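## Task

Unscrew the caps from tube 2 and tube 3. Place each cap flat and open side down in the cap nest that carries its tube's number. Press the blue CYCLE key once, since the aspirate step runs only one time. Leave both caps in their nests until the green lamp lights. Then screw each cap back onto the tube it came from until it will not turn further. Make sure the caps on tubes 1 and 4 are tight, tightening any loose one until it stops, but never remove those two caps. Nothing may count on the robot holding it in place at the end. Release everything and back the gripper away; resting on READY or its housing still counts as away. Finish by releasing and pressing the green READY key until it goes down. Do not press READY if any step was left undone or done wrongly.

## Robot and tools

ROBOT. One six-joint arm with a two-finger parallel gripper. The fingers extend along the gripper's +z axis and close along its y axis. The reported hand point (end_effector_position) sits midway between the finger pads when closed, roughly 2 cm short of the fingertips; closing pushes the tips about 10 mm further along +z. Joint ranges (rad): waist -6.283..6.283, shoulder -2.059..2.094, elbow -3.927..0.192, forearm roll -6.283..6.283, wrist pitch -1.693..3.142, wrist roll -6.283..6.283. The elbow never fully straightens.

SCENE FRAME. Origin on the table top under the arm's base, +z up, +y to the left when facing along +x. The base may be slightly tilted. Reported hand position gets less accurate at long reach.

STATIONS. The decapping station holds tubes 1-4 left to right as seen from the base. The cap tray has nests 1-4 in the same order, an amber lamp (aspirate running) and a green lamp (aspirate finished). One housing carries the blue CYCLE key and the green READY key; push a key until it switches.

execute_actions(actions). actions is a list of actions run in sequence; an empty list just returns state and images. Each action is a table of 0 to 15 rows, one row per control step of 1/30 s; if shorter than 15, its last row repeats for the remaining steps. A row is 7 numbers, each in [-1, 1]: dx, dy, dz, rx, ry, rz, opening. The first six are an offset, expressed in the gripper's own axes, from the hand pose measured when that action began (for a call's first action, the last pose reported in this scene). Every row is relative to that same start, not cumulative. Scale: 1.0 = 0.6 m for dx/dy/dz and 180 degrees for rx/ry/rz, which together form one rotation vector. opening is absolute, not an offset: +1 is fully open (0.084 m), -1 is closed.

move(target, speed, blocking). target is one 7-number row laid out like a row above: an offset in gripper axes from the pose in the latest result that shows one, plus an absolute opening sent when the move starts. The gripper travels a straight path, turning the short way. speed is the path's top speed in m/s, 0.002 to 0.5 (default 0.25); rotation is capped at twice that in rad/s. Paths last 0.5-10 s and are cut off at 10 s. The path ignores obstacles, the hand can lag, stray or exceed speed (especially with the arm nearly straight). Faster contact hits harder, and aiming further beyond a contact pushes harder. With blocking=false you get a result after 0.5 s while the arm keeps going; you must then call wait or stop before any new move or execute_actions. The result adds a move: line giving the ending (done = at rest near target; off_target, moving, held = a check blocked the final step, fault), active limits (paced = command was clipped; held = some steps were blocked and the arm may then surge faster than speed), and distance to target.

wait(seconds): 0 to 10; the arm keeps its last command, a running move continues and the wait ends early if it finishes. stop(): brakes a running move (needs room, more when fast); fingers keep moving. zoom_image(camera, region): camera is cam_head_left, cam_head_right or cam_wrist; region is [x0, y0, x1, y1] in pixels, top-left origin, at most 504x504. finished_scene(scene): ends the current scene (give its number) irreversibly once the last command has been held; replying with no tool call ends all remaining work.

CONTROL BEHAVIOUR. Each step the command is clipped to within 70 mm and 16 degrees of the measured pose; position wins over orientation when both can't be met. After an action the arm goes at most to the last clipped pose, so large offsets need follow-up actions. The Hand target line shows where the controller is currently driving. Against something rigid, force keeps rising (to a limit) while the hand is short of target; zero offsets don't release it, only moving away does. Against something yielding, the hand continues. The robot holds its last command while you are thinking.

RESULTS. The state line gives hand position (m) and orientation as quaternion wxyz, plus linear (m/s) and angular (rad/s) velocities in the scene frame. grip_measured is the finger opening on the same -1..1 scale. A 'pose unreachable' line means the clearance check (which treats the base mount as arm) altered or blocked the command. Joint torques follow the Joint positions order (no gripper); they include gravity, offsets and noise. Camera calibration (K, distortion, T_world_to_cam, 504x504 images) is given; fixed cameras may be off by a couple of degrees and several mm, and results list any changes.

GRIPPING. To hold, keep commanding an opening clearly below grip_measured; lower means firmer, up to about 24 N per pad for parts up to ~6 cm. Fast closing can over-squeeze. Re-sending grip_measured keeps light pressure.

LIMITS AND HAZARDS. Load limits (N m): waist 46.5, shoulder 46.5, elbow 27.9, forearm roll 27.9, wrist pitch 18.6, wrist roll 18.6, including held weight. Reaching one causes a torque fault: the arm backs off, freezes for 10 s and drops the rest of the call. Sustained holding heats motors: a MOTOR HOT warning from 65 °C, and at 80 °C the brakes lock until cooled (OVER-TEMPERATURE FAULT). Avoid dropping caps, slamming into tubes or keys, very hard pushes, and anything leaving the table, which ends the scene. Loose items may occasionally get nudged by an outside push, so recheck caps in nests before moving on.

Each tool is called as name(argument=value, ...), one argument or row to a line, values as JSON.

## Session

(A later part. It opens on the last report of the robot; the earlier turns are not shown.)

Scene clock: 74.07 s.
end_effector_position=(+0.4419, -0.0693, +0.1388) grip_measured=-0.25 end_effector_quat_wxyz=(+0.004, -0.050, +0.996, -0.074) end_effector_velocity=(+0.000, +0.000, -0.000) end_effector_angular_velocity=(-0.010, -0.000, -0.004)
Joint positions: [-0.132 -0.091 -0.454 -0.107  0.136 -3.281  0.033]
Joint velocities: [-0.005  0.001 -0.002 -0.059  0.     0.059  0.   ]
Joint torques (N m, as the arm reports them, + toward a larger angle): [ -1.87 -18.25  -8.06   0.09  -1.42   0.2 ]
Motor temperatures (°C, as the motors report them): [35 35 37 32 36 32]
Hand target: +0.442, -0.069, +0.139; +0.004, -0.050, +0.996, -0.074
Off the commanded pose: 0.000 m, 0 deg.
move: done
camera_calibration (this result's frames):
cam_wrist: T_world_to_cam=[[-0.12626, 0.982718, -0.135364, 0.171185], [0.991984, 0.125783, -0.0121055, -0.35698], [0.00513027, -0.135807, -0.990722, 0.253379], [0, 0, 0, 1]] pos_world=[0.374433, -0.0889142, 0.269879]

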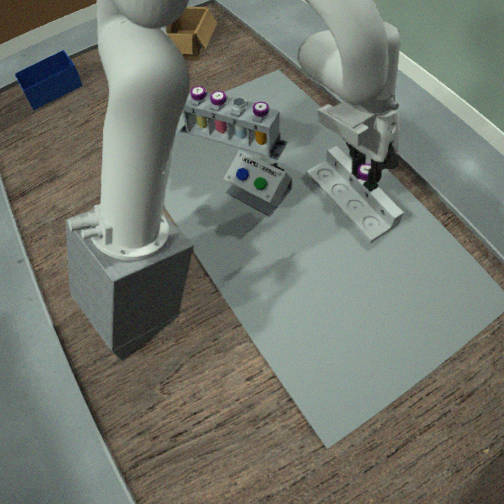

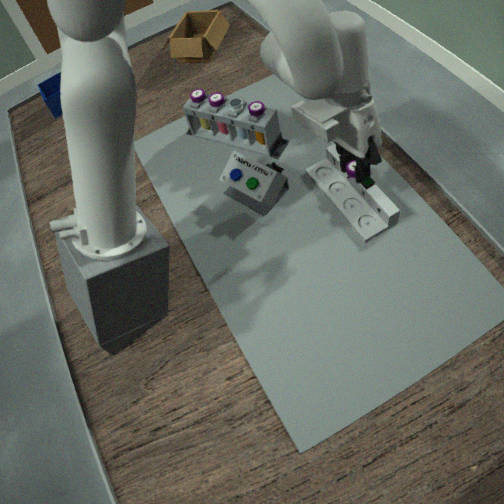

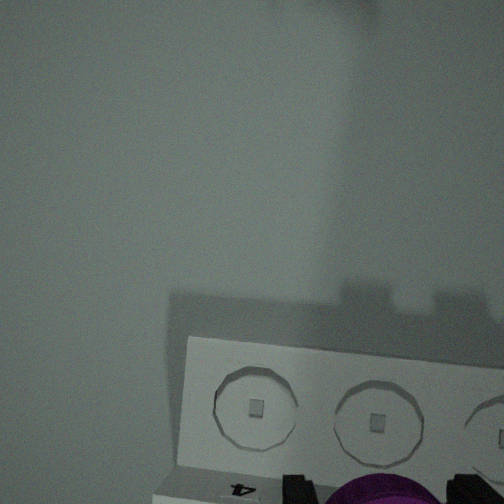

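move(
  target=[0,0,0.05,-0.047,0,0.02,-0.7],
)

Scene clock: 77.00 s.
end_effector_position=(+0.4420, -0.0740, +0.1091) grip_measured=-0.25 end_effector_quat_wxyz=(+0.002, -0.019, +1.000, -0.001) end_effector_velocity=(+0.000, -0.000, -0.000) end_effector_angular_velocity=(+0.007, -0.008, +0.001)
Joint positions: [-0.078  0.044 -0.558  0.691  0.169 -3.959  0.033]
Joint velocities: [ 0.003  0.002 -0.003  0.054 -0.001 -0.052 -0.   ]
Joint torques (N m, as the arm reports them, + toward a larger angle): [ -2.09 -19.62  -7.02  -0.29  -1.48   0.  ]
Motor temperatures (°C, as the motors report them): [35 35 37 32 36 32]
Hand target: +0.442, -0.074, +0.109; +0.002, -0.019, +1.000, -0.001
Off the commanded pose: 0.001 m, 0 deg.
move: done
camera_calibration (this result's frames):
cam_wrist: T_world_to_cam=[[-0.0645057, 0.99787, 0.00969695, 0.129843], [0.997903, 0.0645542, -0.00477552, -0.364785], [-0.00539133, 0.00936856, -0.999942, 0.239707], [0, 0, 0, 1]] pos_world=[0.373688, -0.108264, 0.236692]

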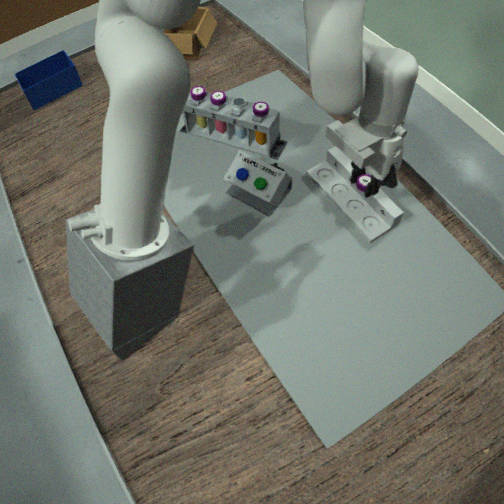

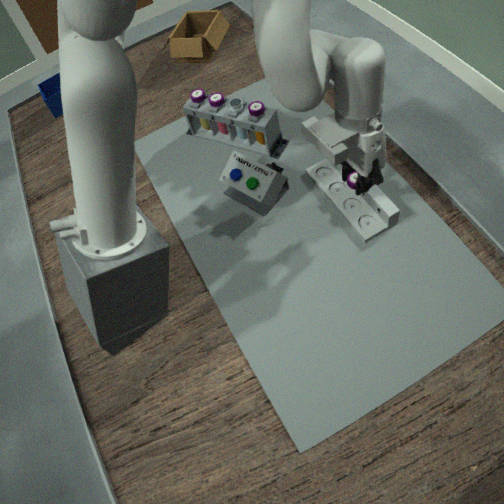

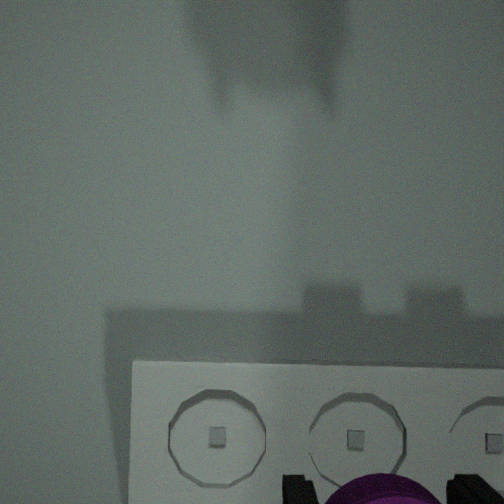

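move(
  target=[0,0.0138,0.1,0,0,0,-0.7],
)

move(
  target=[0,0,0.02,0,0,0,-0.7],
  speed=0.02,
)

move(
  target=[0,0,0,0,0,0,0.05],
)

move(
  target=[0,0,-0.28,0,0,0,0.05],
)

Scene clock: 82.40 s.
end_effector_position=(+0.4416, -0.0659, +0.0493) grip_measured=-0.25 end_effector_quat_wxyz=(+0.001, -0.019, +1.000, -0.002) end_effector_velocity=(-0.001, +0.001, -0.001) end_effector_angular_velocity=(+0.006, -0.013, +0.004)
Joint positions: [ 0.017  0.289 -0.71   1.139  0.077 -4.323  0.033]
Joint velocities: [ 0.007  0.007 -0.012  0.118 -0.    -0.114 -0.   ]
Joint torques (N m, as the arm reports them, + toward a larger angle): [ -1.85 -21.89  -4.71  -0.5   -1.54   0.34]
Motor temperatures (°C, as the motors report them): [35 35 36 32 36 32]
Hand target: +0.441, -0.066, +0.049; +0.001, -0.019, +1.000, -0.001
Off the commanded pose: 0.000 m, 0 deg.
move: done
camera_calibration (this result's frames):
cam_wrist: T_world_to_cam=[[-0.0640867, 0.997906, 0.00869137, 0.122134], [0.997917, 0.0641469, -0.00683911, -0.365152], [-0.00738232, 0.00823497, -0.999939, 0.180607], [0, 0, 0, 1]] pos_world=[0.373552, -0.0999421, 0.177037]

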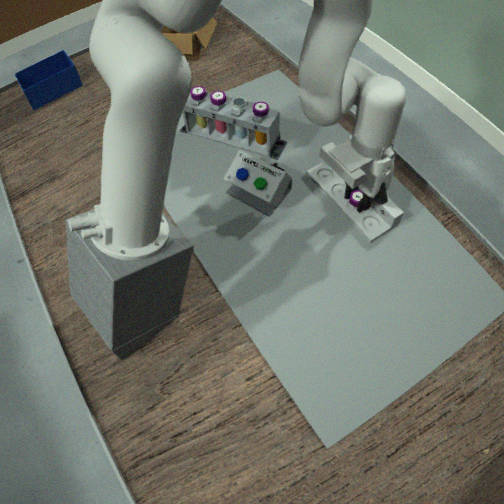

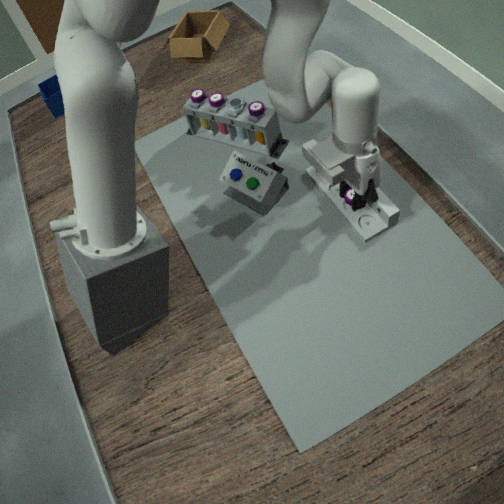

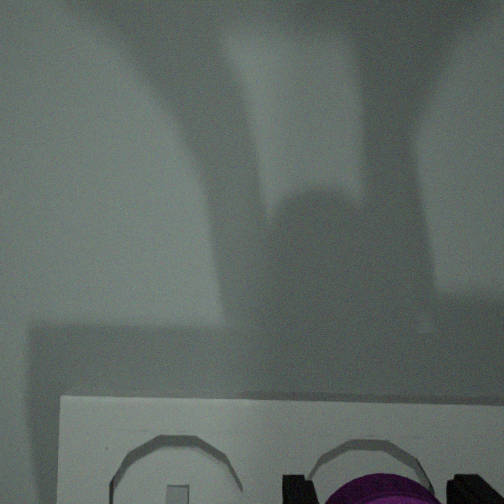

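Scene clock: 83.23 s.
end_effector_position=(+0.4415, -0.0659, +0.0373) grip_measured=-0.25 end_effector_quat_wxyz=(+0.001, -0.019, +1.000, -0.002) end_effector_velocity=(+0.001, -0.000, -0.000) end_effector_angular_velocity=(+0.000, -0.005, +0.001)
Joint positions: [ 0.026  0.338 -0.751  1.231  0.071 -4.408  0.033]
Joint velocities: [ 0.001  0.002 -0.005  0.021 -0.001 -0.02  -0.   ]
Joint torques (N m, as the arm reports them, + toward a larger angle): [ -1.91 -22.42  -4.34  -0.18  -1.49  -0.01]
Motor temperatures (°C, as the motors report them): [35 35 36 32 36 32]
Hand target: +0.442, -0.066, +0.037; +0.001, -0.019, +1.000, -0.002
Off the commanded pose: 0.000 m, 0 deg.
move: done
camera_calibration (this result's frames):
cam_wrist: T_world_to_cam=[[-0.0640395, 0.99791, 0.00859971, 0.122221], [0.997916, 0.064103, -0.00732757, -0.365135], [-0.00786353, 0.00811253, -0.999936, 0.168838], [0, 0, 0, 1]] pos_world=[0.373529, -0.0999286, 0.165101]

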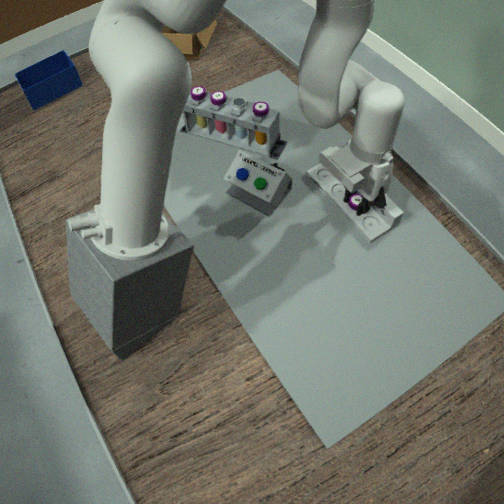

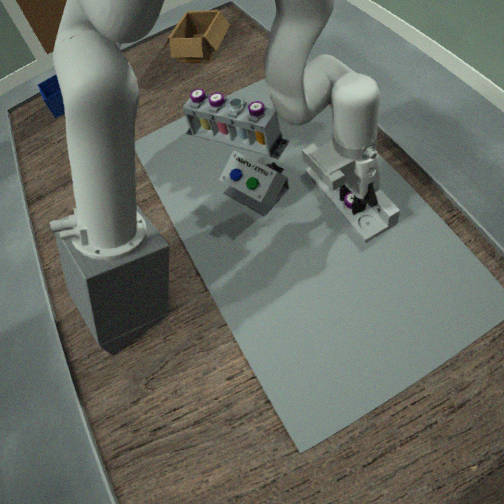

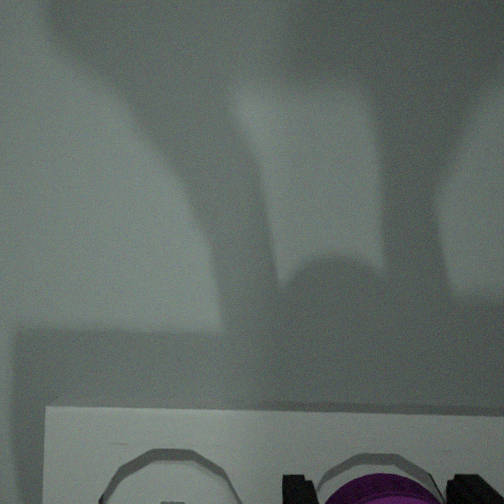

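Scene clock: 83.73 s.
end_effector_position=(+0.4415, -0.0659, +0.0373) grip_measured=+0.04 end_effector_quat_wxyz=(+0.001, -0.019, +1.000, -0.002) end_effector_velocity=(+0.000, -0.000, +0.000) end_effector_angular_velocity=(-0.000, -0.000, -0.001)
Joint positions: [ 0.026  0.338 -0.751  1.231  0.071 -4.408  0.046]
Joint velocities: [-0.  0. -0.  0. -0.  0. -0.]
Joint torques (N m, as the arm reports them, + toward a larger angle): [ -1.93 -22.38  -4.27  -0.22  -1.58   0.  ]
Motor temperatures (°C, as the motors report them): [35 35 36 32 36 32]
Hand target: +0.442, -0.066, +0.037; +0.001, -0.019, +1.000, -0.002
Off the commanded pose: 0.000 m, 0 deg.
move: done
camera_calibration (this result's frames):
cam_wrist: T_world_to_cam=[[-0.0640416, 0.99791, 0.00859664, 0.122223], [0.997916, 0.064105, -0.00731441, -0.365141], [-0.00785021, 0.0081103, -0.999936, 0.168838], [0, 0, 0, 1]] pos_world=[0.373533, -0.0999296, 0.165106]

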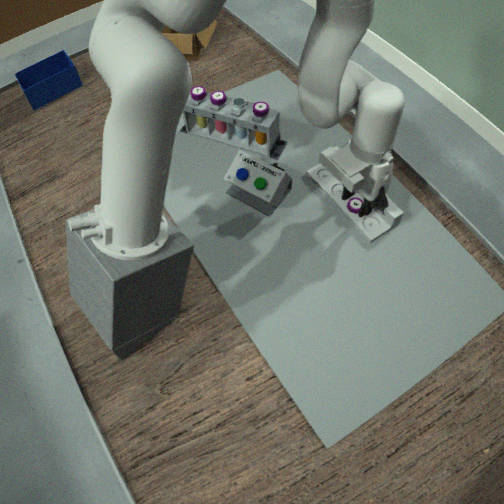

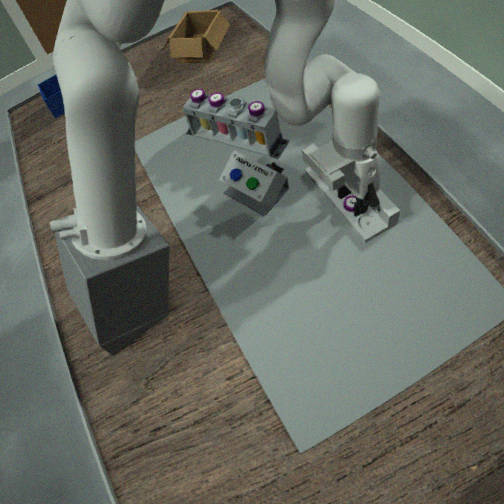

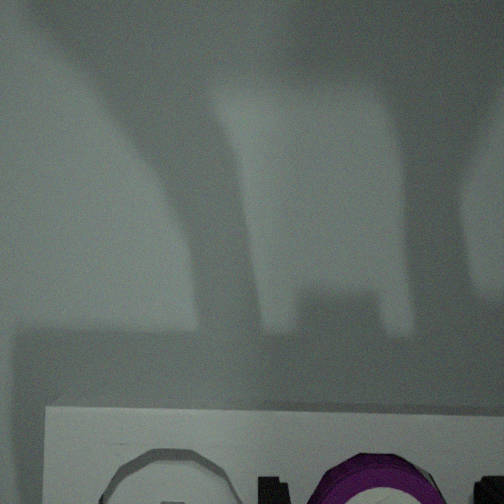

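Scene clock: 84.97 s.
end_effector_position=(+0.4417, -0.0652, +0.2049) grip_measured=+0.04 end_effector_quat_wxyz=(+0.001, -0.019, +1.000, -0.000) end_effector_velocity=(+0.003, -0.001, +0.003) end_effector_angular_velocity=(-0.004, -0.005, -0.001)
Joint positions: [-0.165 -0.339 -0.466  0.324  0.455 -3.649  0.046]
Joint velocities: [-0.001 -0.005 -0.004 -0.008  0.003  0.008  0.   ]
Joint torques (N m, as the arm reports them, + toward a larger angle): [ -1.75 -16.07 -11.62  -0.24  -1.53   0.13]
Motor temperatures (°C, as the motors report them): [35 35 36 32 36 32]
Hand target: +0.442, -0.065, +0.205; +0.001, -0.019, +1.000, -0.001
Off the commanded pose: 0.001 m, 0 deg.
move: done
camera_calibration (this result's frames):
cam_wrist: T_world_to_cam=[[-0.0644452, 0.997858, 0.0112348, 0.119747], [0.997894, 0.064522, -0.00661824, -0.364257], [-0.00732896, 0.0107846, -0.999915, 0.336381], [0, 0, 0, 1]] pos_world=[0.373673, -0.099616, 0.332596]

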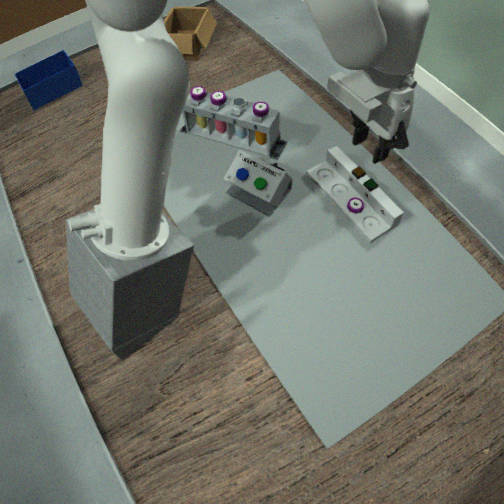

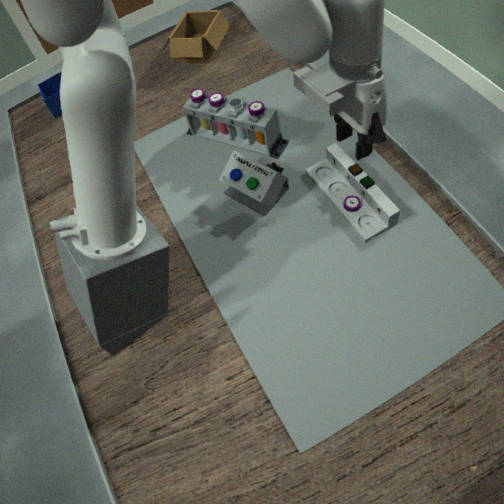

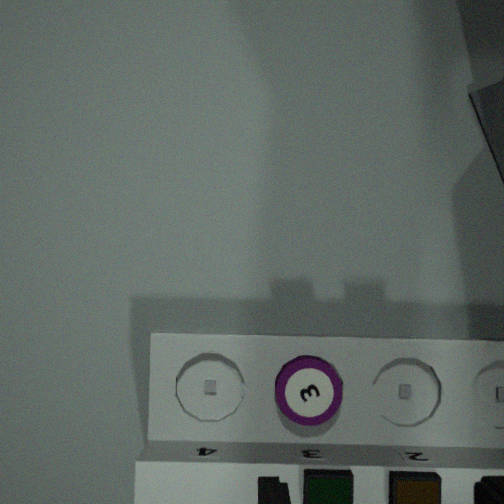

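move(
  target=[0.185,0.599,0,0,0,0.83,-0.05],
  speed=0.5,
)

move(
  target=[0,0,0,0,0,0.83,-0.05],
  speed=0.5,
)

move(
  target=[0,0,0,0,0,0.8,-0.05],
  speed=0.5,
)

Scene clock: 92.80 s.
end_effector_position=(+0.3165, +0.2911, +0.2055) grip_measured=-0.06 end_effector_quat_wxyz=(-0.003, +0.960, +0.281, -0.001) end_effector_velocity=(+0.000, +0.000, +0.000) end_effector_angular_velocity=(-0.002, -0.003, -0.003)
Joint positions: [ 0.882 -0.281 -0.471 -0.515  0.493  0.697  0.041]
Joint velocities: [ 0.002  0.001 -0.002 -0.007  0.003  0.011 -0.   ]
Joint torques (N m, as the arm reports them, + toward a larger angle): [  3.67 -15.96 -11.59  -0.21  -1.57   0.04]
Motor temperatures (°C, as the motors report them): [35 35 37 32 36 32]
Hand target: +0.316, +0.291, +0.205; -0.003, +0.960, +0.281, -0.001
Off the commanded pose: 0.002 m, 0 deg.
move: done
camera_calibration (this result's frames):
cam_wrist: T_world_to_cam=[[0.562341, -0.826888, 0.00538008, 0.0901617], [-0.826845, -0.562367, -0.008395, 0.498096], [0.0099673, 0.000272362, -0.99995, 0.329748], [0, 0, 0, 1]] pos_world=[0.35786, 0.354577, 0.333428]

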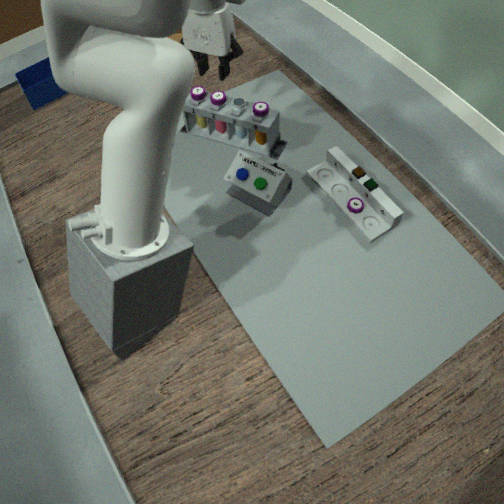

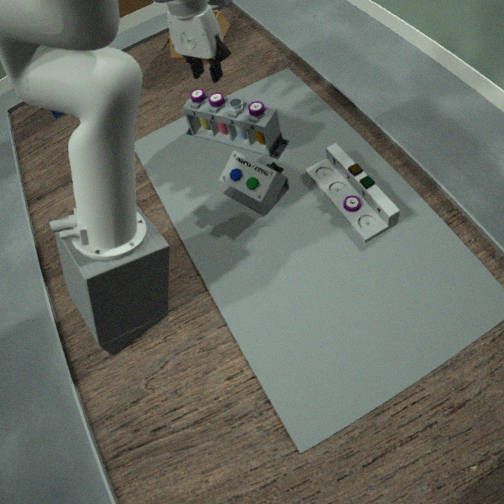

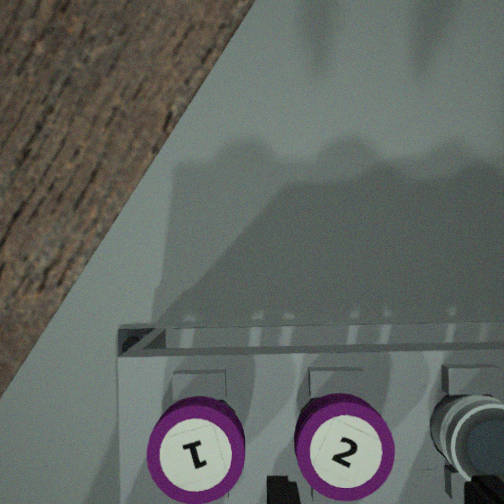

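Scene clock: 95.93 s.
end_effector_position=(+0.3165, +0.2911, +0.2055) grip_measured=-0.06 end_effector_quat_wxyz=(-0.000, -0.525, +0.851, +0.003) end_effector_velocity=(-0.000, -0.000, -0.000) end_effector_angular_velocity=(-0.002, -0.001, -0.004)
Joint positions: [ 0.882 -0.281 -0.471 -0.515  0.493  3.304  0.041]
Joint velocities: [ 0.001 -0.     0.    -0.004  0.002  0.009 -0.   ]
Joint torques (N m, as the arm reports them, + toward a larger angle): [  3.44 -15.95 -11.37  -0.23  -1.54   0.19]
Motor temperatures (°C, as the motors report them): [35 35 37 32 36 32]
Hand target: +0.316, +0.291, +0.205; -0.000, -0.525, +0.851, +0.003
Off the commanded pose: 0.000 m, 0 deg.
move: done
camera_calibration (this result's frames):
cam_wrist: T_world_to_cam=[[-0.905029, 0.424994, 0.0174053, 0.187672], [0.424978, 0.905191, -0.00479828, -0.326072], [-0.0177944, 0.0030543, -0.999837, 0.337705], [0, 0, 0, 1]] pos_world=[0.314431, 0.214367, 0.332819]

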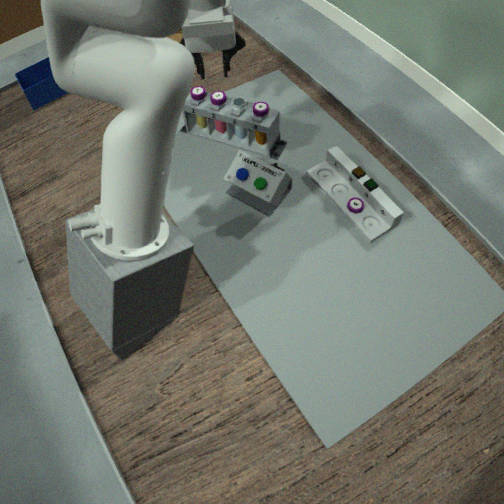

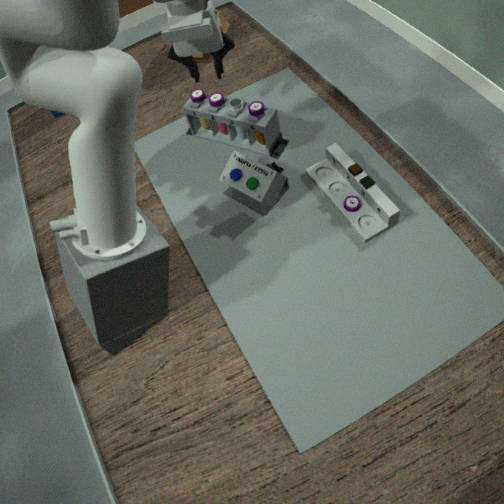

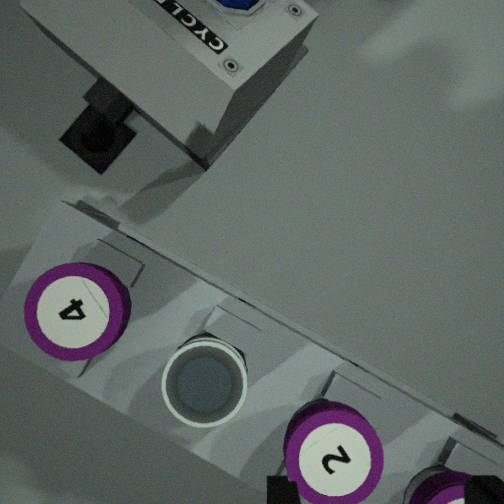

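Scene clock: 98.97 s.
end_effector_position=(+0.3165, +0.2911, +0.2055) grip_measured=-0.06 end_effector_quat_wxyz=(-0.003, +0.647, +0.762, +0.001) end_effector_velocity=(-0.000, -0.000, -0.000) end_effector_angular_velocity=(-0.002, -0.002, -0.004)
Joint positions: [ 0.882 -0.281 -0.471 -0.515  0.493  5.817  0.041]
Joint velocities: [ 0.001  0.    -0.    -0.005  0.002  0.009 -0.   ]
Joint torques (N m, as the arm reports them, + toward a larger angle): [  3.63 -16.09 -11.47  -0.17  -1.53   0.09]
Motor temperatures (°C, as the motors report them): [35 35 37 32 36 32]
Hand target: +0.316, +0.291, +0.205; -0.003, +0.647, +0.762, +0.001
Off the commanded pose: 0.000 m, 0 deg.
move: done
camera_calibration (this result's frames):
cam_wrist: T_world_to_cam=[[0.982037, 0.188467, 0.0091806, -0.339032], [0.188585, -0.981952, -0.0143837, 0.300097], [0.00630405, 0.0158567, -0.999854, 0.326354], [0, 0, 0, 1]] pos_world=[0.274291, 0.353403, 0.333736]

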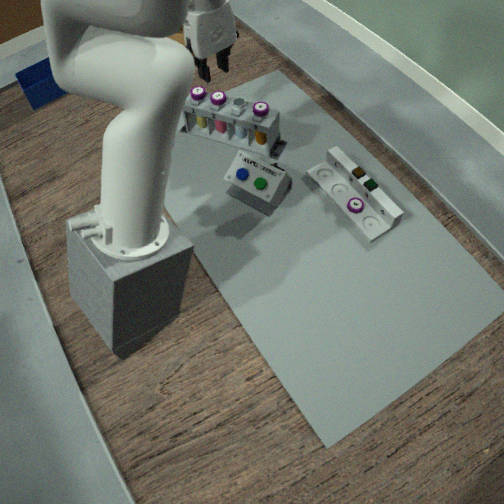

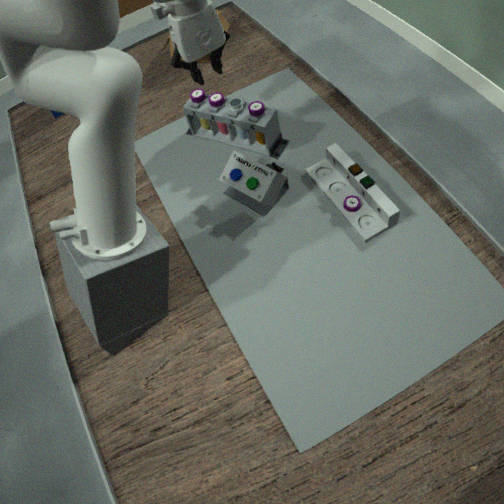

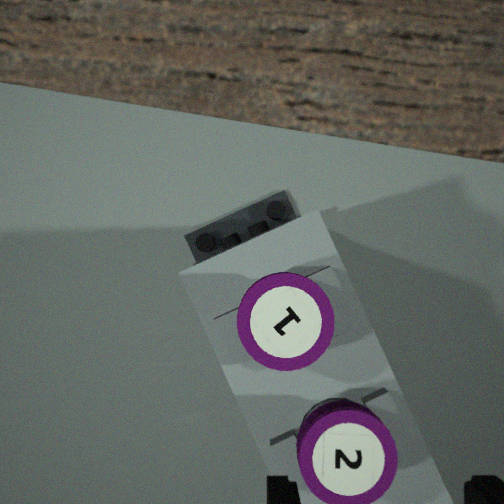

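move(
  target=[-0.001,0.0035,0.13,0,0,0,-0.05],
  speed=0.1,
)

move(
  target=[0,0,0,0,0,0,-0.7],
)

move(
  target=[0,0,-0.002,0,0,-0.95,-0.7],
  speed=0.5,
)

move(
  target=[0,0,-0.002,0,0,-0.95,-0.7],
  speed=0.5,
)

move(
  target=[0,0,-0.002,0,0,-0.95,-0.7],
  speed=0.5,
)

move(
  target=[0,0,-0.002,0,0,-0.95,-0.7],
  speed=0.5,
)

move(
  target=[0,0,-0.012,0,0,0,-0.7],
  speed=0.01,
)

Scene clock: 105.97 s.
end_effector_position=(+0.3187, +0.2911, +0.1276) grip_measured=-0.06 end_effector_quat_wxyz=(-0.003, +0.647, +0.762, +0.001) end_effector_velocity=(-0.001, -0.001, -0.001) end_effector_angular_velocity=(-0.001, +0.001, +0.000)
Joint positions: [ 0.766  0.018 -0.545 -0.825  0.271  6.049  0.041]
Joint velocities: [-0.001  0.003  0.001 -0.008 -0.002  0.007 -0.   ]
Joint torques (N m, as the arm reports them, + toward a larger angle): [  4.46 -19.14  -7.79  -0.19  -1.59   0.02]
Motor temperatures (°C, as the motors report them): [35 35 37 32 36 32]
Hand target: +0.319, +0.291, +0.127; -0.003, +0.647, +0.762, +0.001
Off the commanded pose: 0.000 m, 0 deg.
move: done
camera_calibration (this result's frames):
cam_wrist: T_world_to_cam=[[0.982073, 0.188247, 0.00979875, -0.340501], [0.188374, -0.981995, -0.0142147, 0.298646], [0.00694644, 0.0158057, -0.999851, 0.248317], [0, 0, 0, 1]] pos_world=[0.276414, 0.353443, 0.255861]

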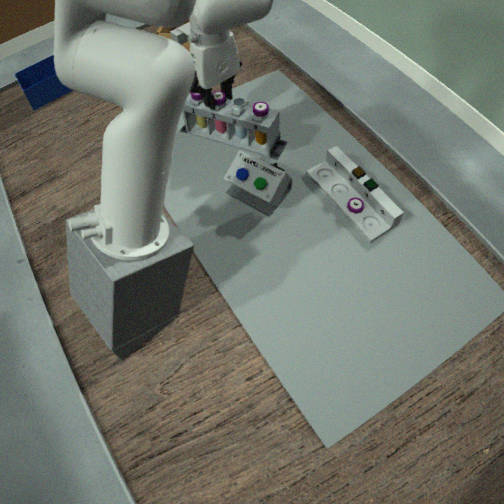

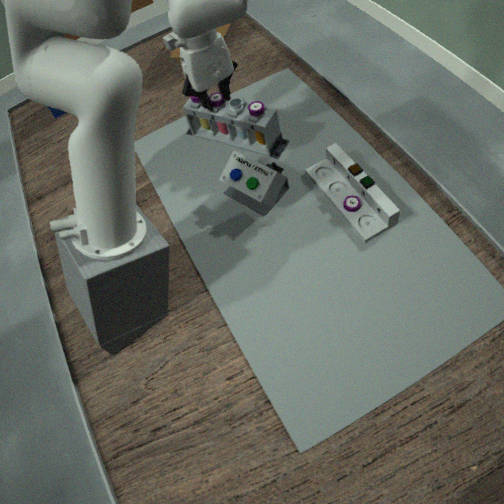

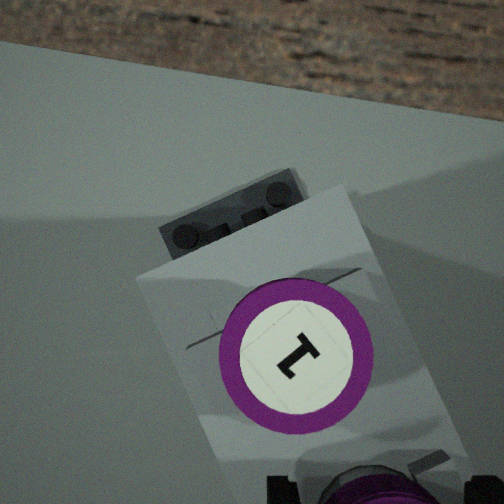

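Scene clock: 106.47 s.
end_effector_position=(+0.3187, +0.2915, +0.1280) grip_measured=-0.25 end_effector_quat_wxyz=(-0.003, +0.647, +0.762, +0.002) end_effector_velocity=(+0.000, -0.000, -0.000) end_effector_angular_velocity=(-0.001, +0.001, -0.000)
Joint positions: [ 0.767  0.017 -0.544 -0.825  0.271  6.049  0.033]
Joint velocities: [-0.001  0.001 -0.001 -0.     0.001 -0.     0.   ]
Joint torques (N m, as the arm reports them, + toward a larger angle): [  1.74 -13.94  -8.43  -0.07  -1.07   0.18]
Motor temperatures (°C, as the motors report them): [35 35 37 32 36 32]
Hand target: +0.319, +0.291, +0.128; -0.003, +0.647, +0.762, +0.001
Off the commanded pose: 0.000 m, 0 deg.
move: done
camera_calibration (this result's frames):
cam_wrist: T_world_to_cam=[[0.982003, 0.188574, 0.0104637, -0.340763], [0.188718, -0.981917, -0.0149791, 0.298913], [0.00744982, 0.0166842, -0.999833, 0.248215], [0, 0, 0, 1]] pos_world=[0.276371, 0.353626, 0.256217]

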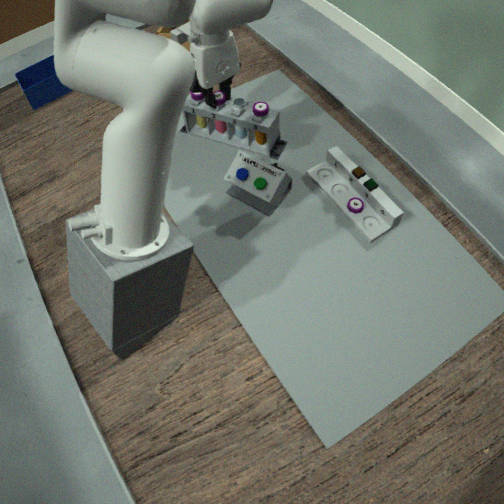

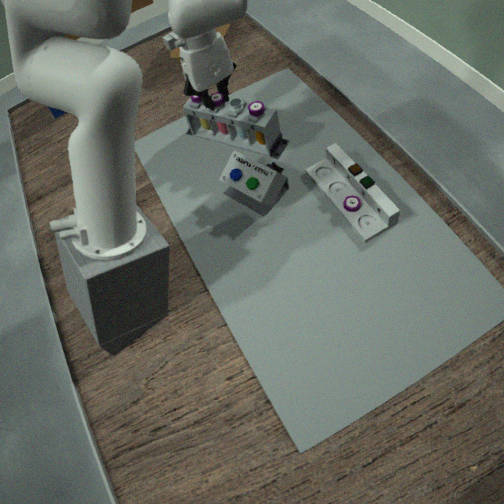

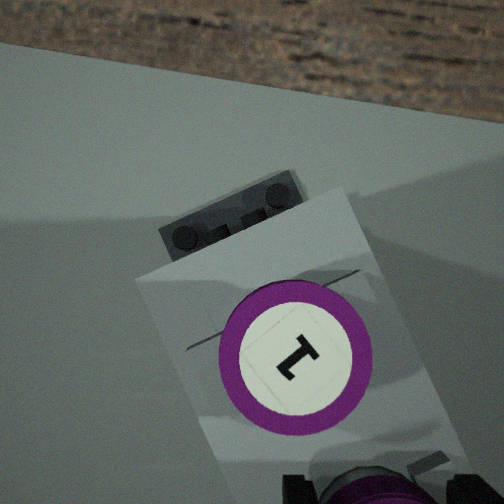

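Scene clock: 110.00 s.
end_effector_position=(+0.3190, +0.2913, +0.1290) grip_measured=-0.25 end_effector_quat_wxyz=(-0.001, +0.709, -0.705, -0.003) end_effector_velocity=(-0.000, +0.000, +0.000) end_effector_angular_velocity=(-0.000, +0.005, +0.005)
Joint positions: [ 0.768  0.013 -0.543 -0.82   0.274  3.061  0.033]
Joint velocities: [ 0.002 -0.001  0.     0.02   0.002 -0.022 -0.   ]
Joint torques (N m, as the arm reports them, + toward a larger angle): [  8.61 -20.87 -13.65  -0.29  -4.87  -0.04]
Motor temperatures (°C, as the motors report them): [35 35 37 32 36 32]
Hand target: +0.319, +0.291, +0.129; -0.001, +0.709, -0.705, -0.003
Off the commanded pose: 0.000 m, 0 deg.
move: done
camera_calibration (this result's frames):
cam_wrist: T_world_to_cam=[[-0.999399, -0.0318623, 0.0136855, 0.354884], [-0.0318958, 0.999489, -0.00223306, -0.209701], [-0.0136074, -0.00266823, -0.999904, 0.261676], [0, 0, 0, 1]] pos_world=[0.351542, 0.221599, 0.256326]

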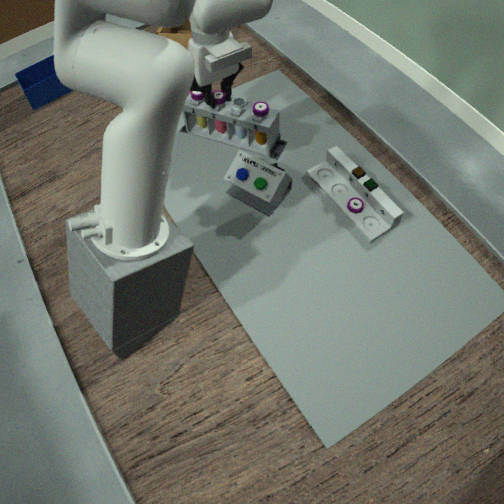

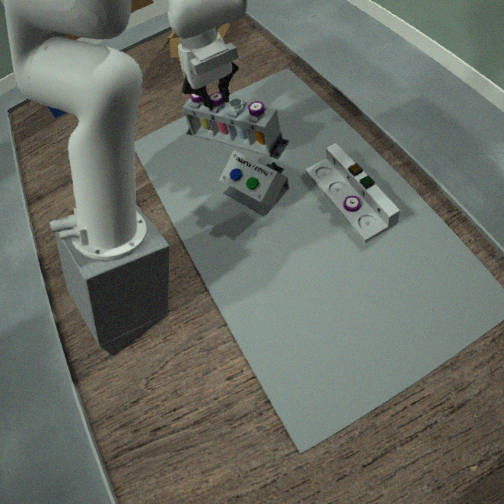

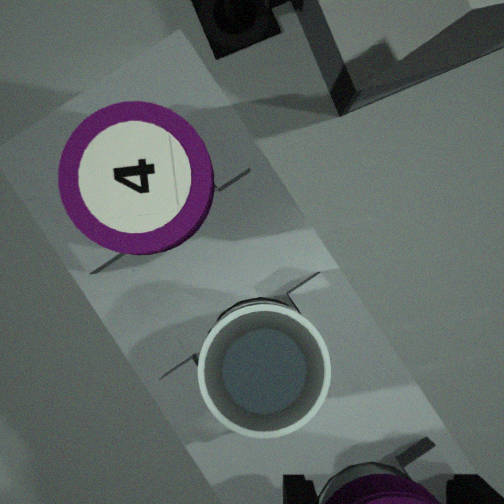

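Scene clock: 113.53 s.
end_effector_position=(+0.3193, +0.2916, +0.1304) grip_measured=-0.25 end_effector_quat_wxyz=(-0.003, +0.759, +0.651, +0.002) end_effector_velocity=(-0.001, -0.000, +0.000) end_effector_angular_velocity=(-0.002, +0.005, +0.005)
Joint positions: [ 0.77   0.008 -0.541 -0.815  0.276  0.073  0.033]
Joint velocities: [ 0.002 -0.     0.     0.019  0.004 -0.021  0.   ]
Joint torques (N m, as the arm reports them, + toward a larger angle): [  5.55 -19.86  -9.51  -0.34  -2.38   0.07]
Motor temperatures (°C, as the motors report them): [35 35 37 32 37 32]
Hand target: +0.319, +0.291, +0.130; -0.003, +0.759, +0.651, +0.001
Off the commanded pose: 0.000 m, 0 deg.
move: done
camera_calibration (this result's frames):
cam_wrist: T_world_to_cam=[[0.992059, -0.1254, 0.00970788, -0.252895], [-0.125251, -0.992015, -0.0147591, 0.402121], [0.0114812, 0.013426, -0.999844, 0.250321], [0, 0, 0, 1]] pos_world=[0.298379, 0.363837, 0.258672]

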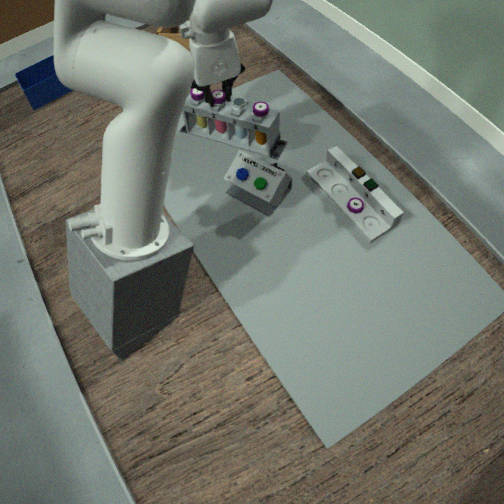

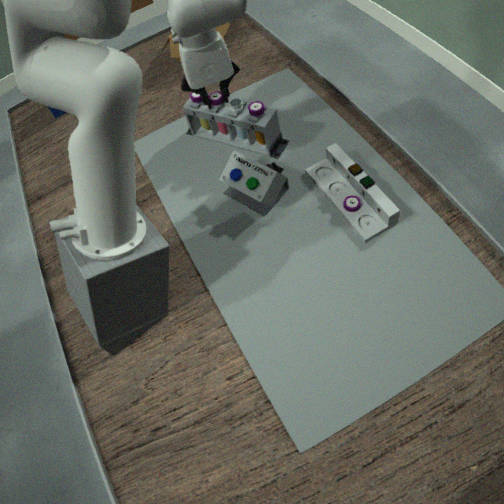

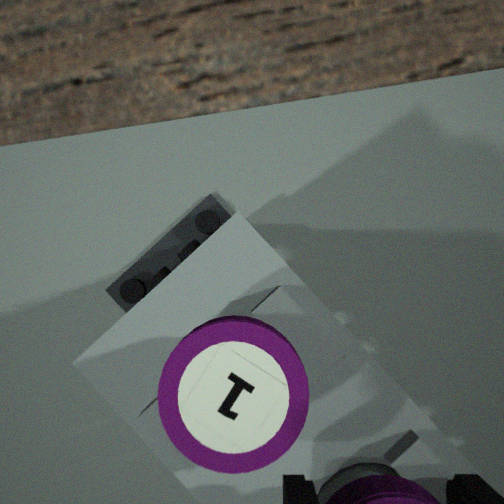

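Scene clock: 117.07 s.
end_effector_position=(+0.3194, +0.2914, +0.1316) grip_measured=-0.25 end_effector_quat_wxyz=(+0.002, -0.589, +0.808, +0.003) end_effector_velocity=(-0.000, +0.000, +0.000) end_effector_angular_velocity=(-0.000, +0.005, +0.005)
Joint positions: [ 0.771  0.003 -0.539 -0.81   0.279 -2.915  0.033]
Joint velocities: [ 0.001 -0.    -0.     0.019  0.002 -0.021 -0.   ]
Joint torques (N m, as the arm reports them, + toward a larger angle): [  5.6  -22.56 -14.07  -0.12  -3.62   0.12]
Motor temperatures (°C, as the motors report them): [35 35 37 32 37 32]
Hand target: +0.319, +0.292, +0.132; +0.001, -0.590, +0.808, +0.003
Off the commanded pose: 0.000 m, 0 deg.
move: done
camera_calibration (this result's frames):
cam_wrist: T_world_to_cam=[[-0.960045, 0.279471, 0.0144517, 0.251777], [0.279469, 0.960152, -0.00225948, -0.297826], [-0.0145073, 0.00186959, -0.999893, 0.263156], [0, 0, 0, 1]] pos_world=[0.328768, 0.215102, 0.258816]

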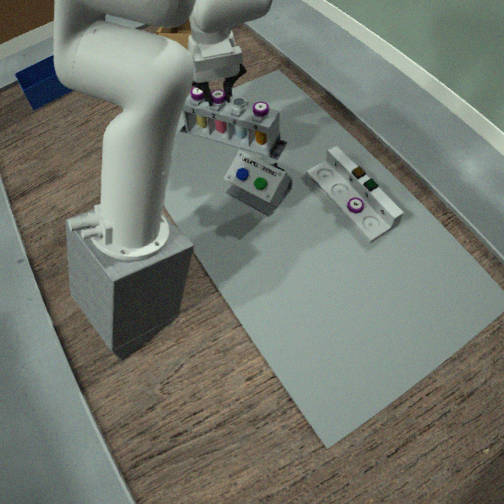

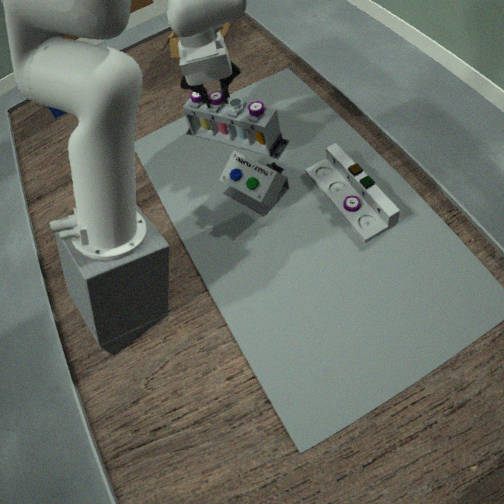

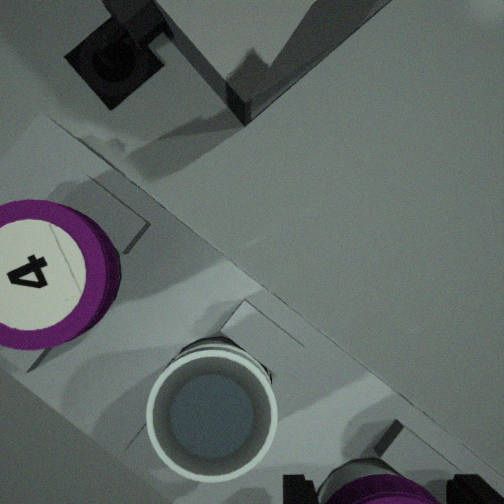

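Scene clock: 120.60 s.
end_effector_position=(+0.3196, +0.2916, +0.1329) grip_measured=-0.25 end_effector_quat_wxyz=(-0.003, +0.852, +0.524, +0.002) end_effector_velocity=(-0.000, +0.000, +0.000) end_effector_angular_velocity=(+0.000, +0.004, +0.006)
Joint positions: [ 0.773 -0.002 -0.538 -0.804  0.281 -5.904  0.033]
Joint velocities: [ 0.002 -0.001  0.     0.017  0.002 -0.02  -0.   ]
Joint torques (N m, as the arm reports them, + toward a larger angle): [  4.09 -20.75 -10.92  -0.24  -2.19   0.06]
Motor temperatures (°C, as the motors report them): [35 35 37 32 37 32]
Hand target: +0.319, +0.291, +0.133; -0.003, +0.852, +0.524, +0.001
Off the commanded pose: 0.000 m, 0 deg.
move: done
camera_calibration (this result's frames):
cam_wrist: T_world_to_cam=[[0.904322, -0.426763, 0.00867775, -0.137147], [-0.42662, -0.904315, -0.0144854, 0.472953], [0.0140293, 0.00939739, -0.999857, 0.253154], [0, 0, 0, 1]] pos_world=[0.322245, 0.36679, 0.261159]

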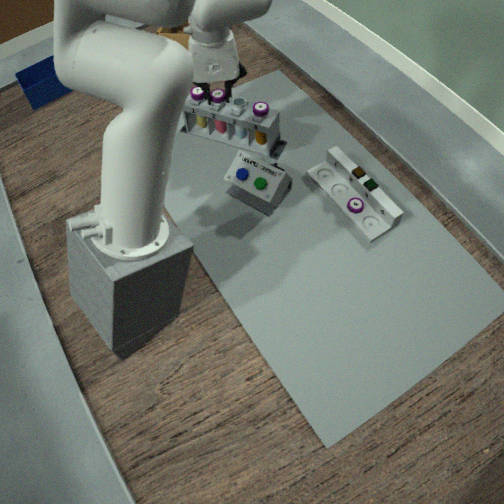

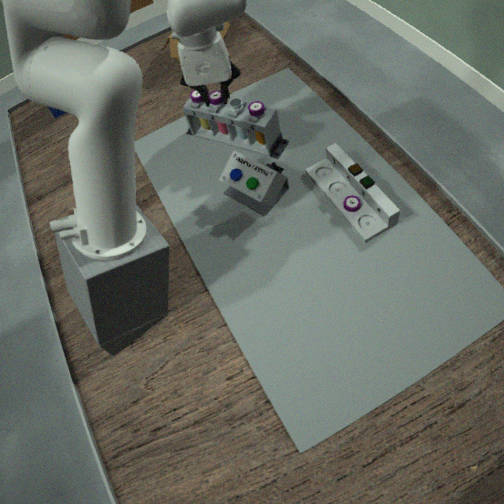

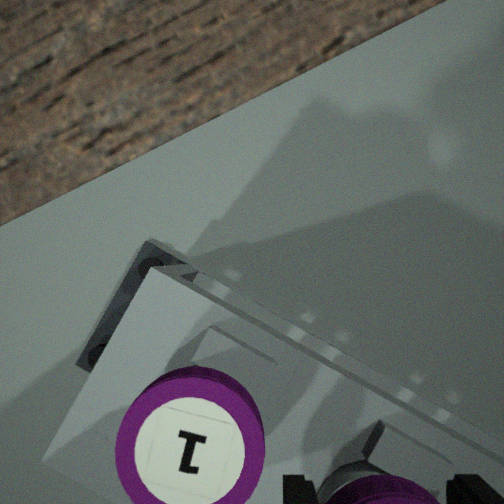

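Scene clock: 121.57 s.
end_effector_position=(+0.3198, +0.2918, +0.1402) grip_measured=-0.25 end_effector_quat_wxyz=(-0.003, +0.852, +0.524, +0.002) end_effector_velocity=(-0.002, -0.002, -0.001) end_effector_angular_velocity=(-0.004, +0.004, +0.000)
Joint positions: [ 0.783 -0.031 -0.527 -0.766  0.297 -5.934  0.033]
Joint velocities: [-0.     0.001  0.004  0.002  0.001 -0.001  0.   ]
Joint torques (N m, as the arm reports them, + toward a larger angle): [  4.45 -18.93  -8.64  -0.25  -1.59   0.14]
Motor temperatures (°C, as the motors report them): [35 35 37 32 37 32]
Hand target: +0.320, +0.292, +0.140; -0.003, +0.852, +0.524, +0.002
Off the commanded pose: 0.000 m, 0 deg.
move: done
camera_calibration (this result's frames):
cam_wrist: T_world_to_cam=[[0.904254, -0.426902, 0.00886091, -0.137334], [-0.426747, -0.904242, -0.0152623, 0.47347], [0.0145279, 0.0100196, -0.999844, 0.260157], [0, 0, 0, 1]] pos_world=[0.322458, 0.366896, 0.26856]

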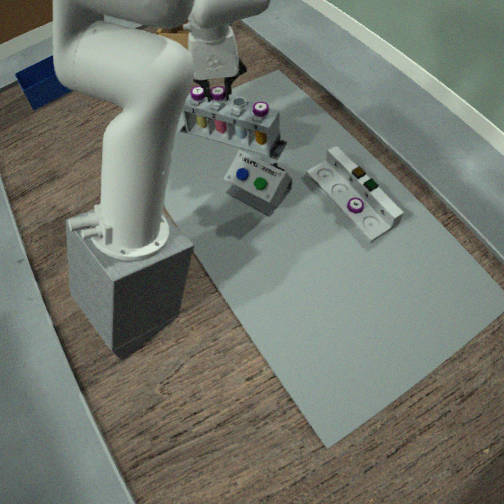

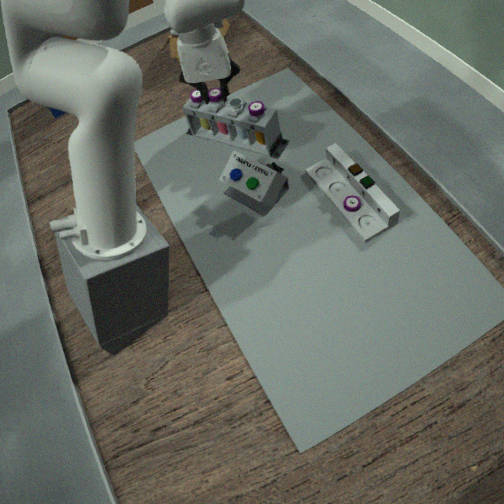

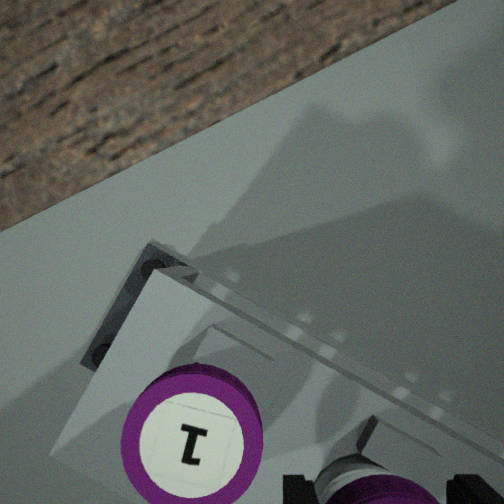

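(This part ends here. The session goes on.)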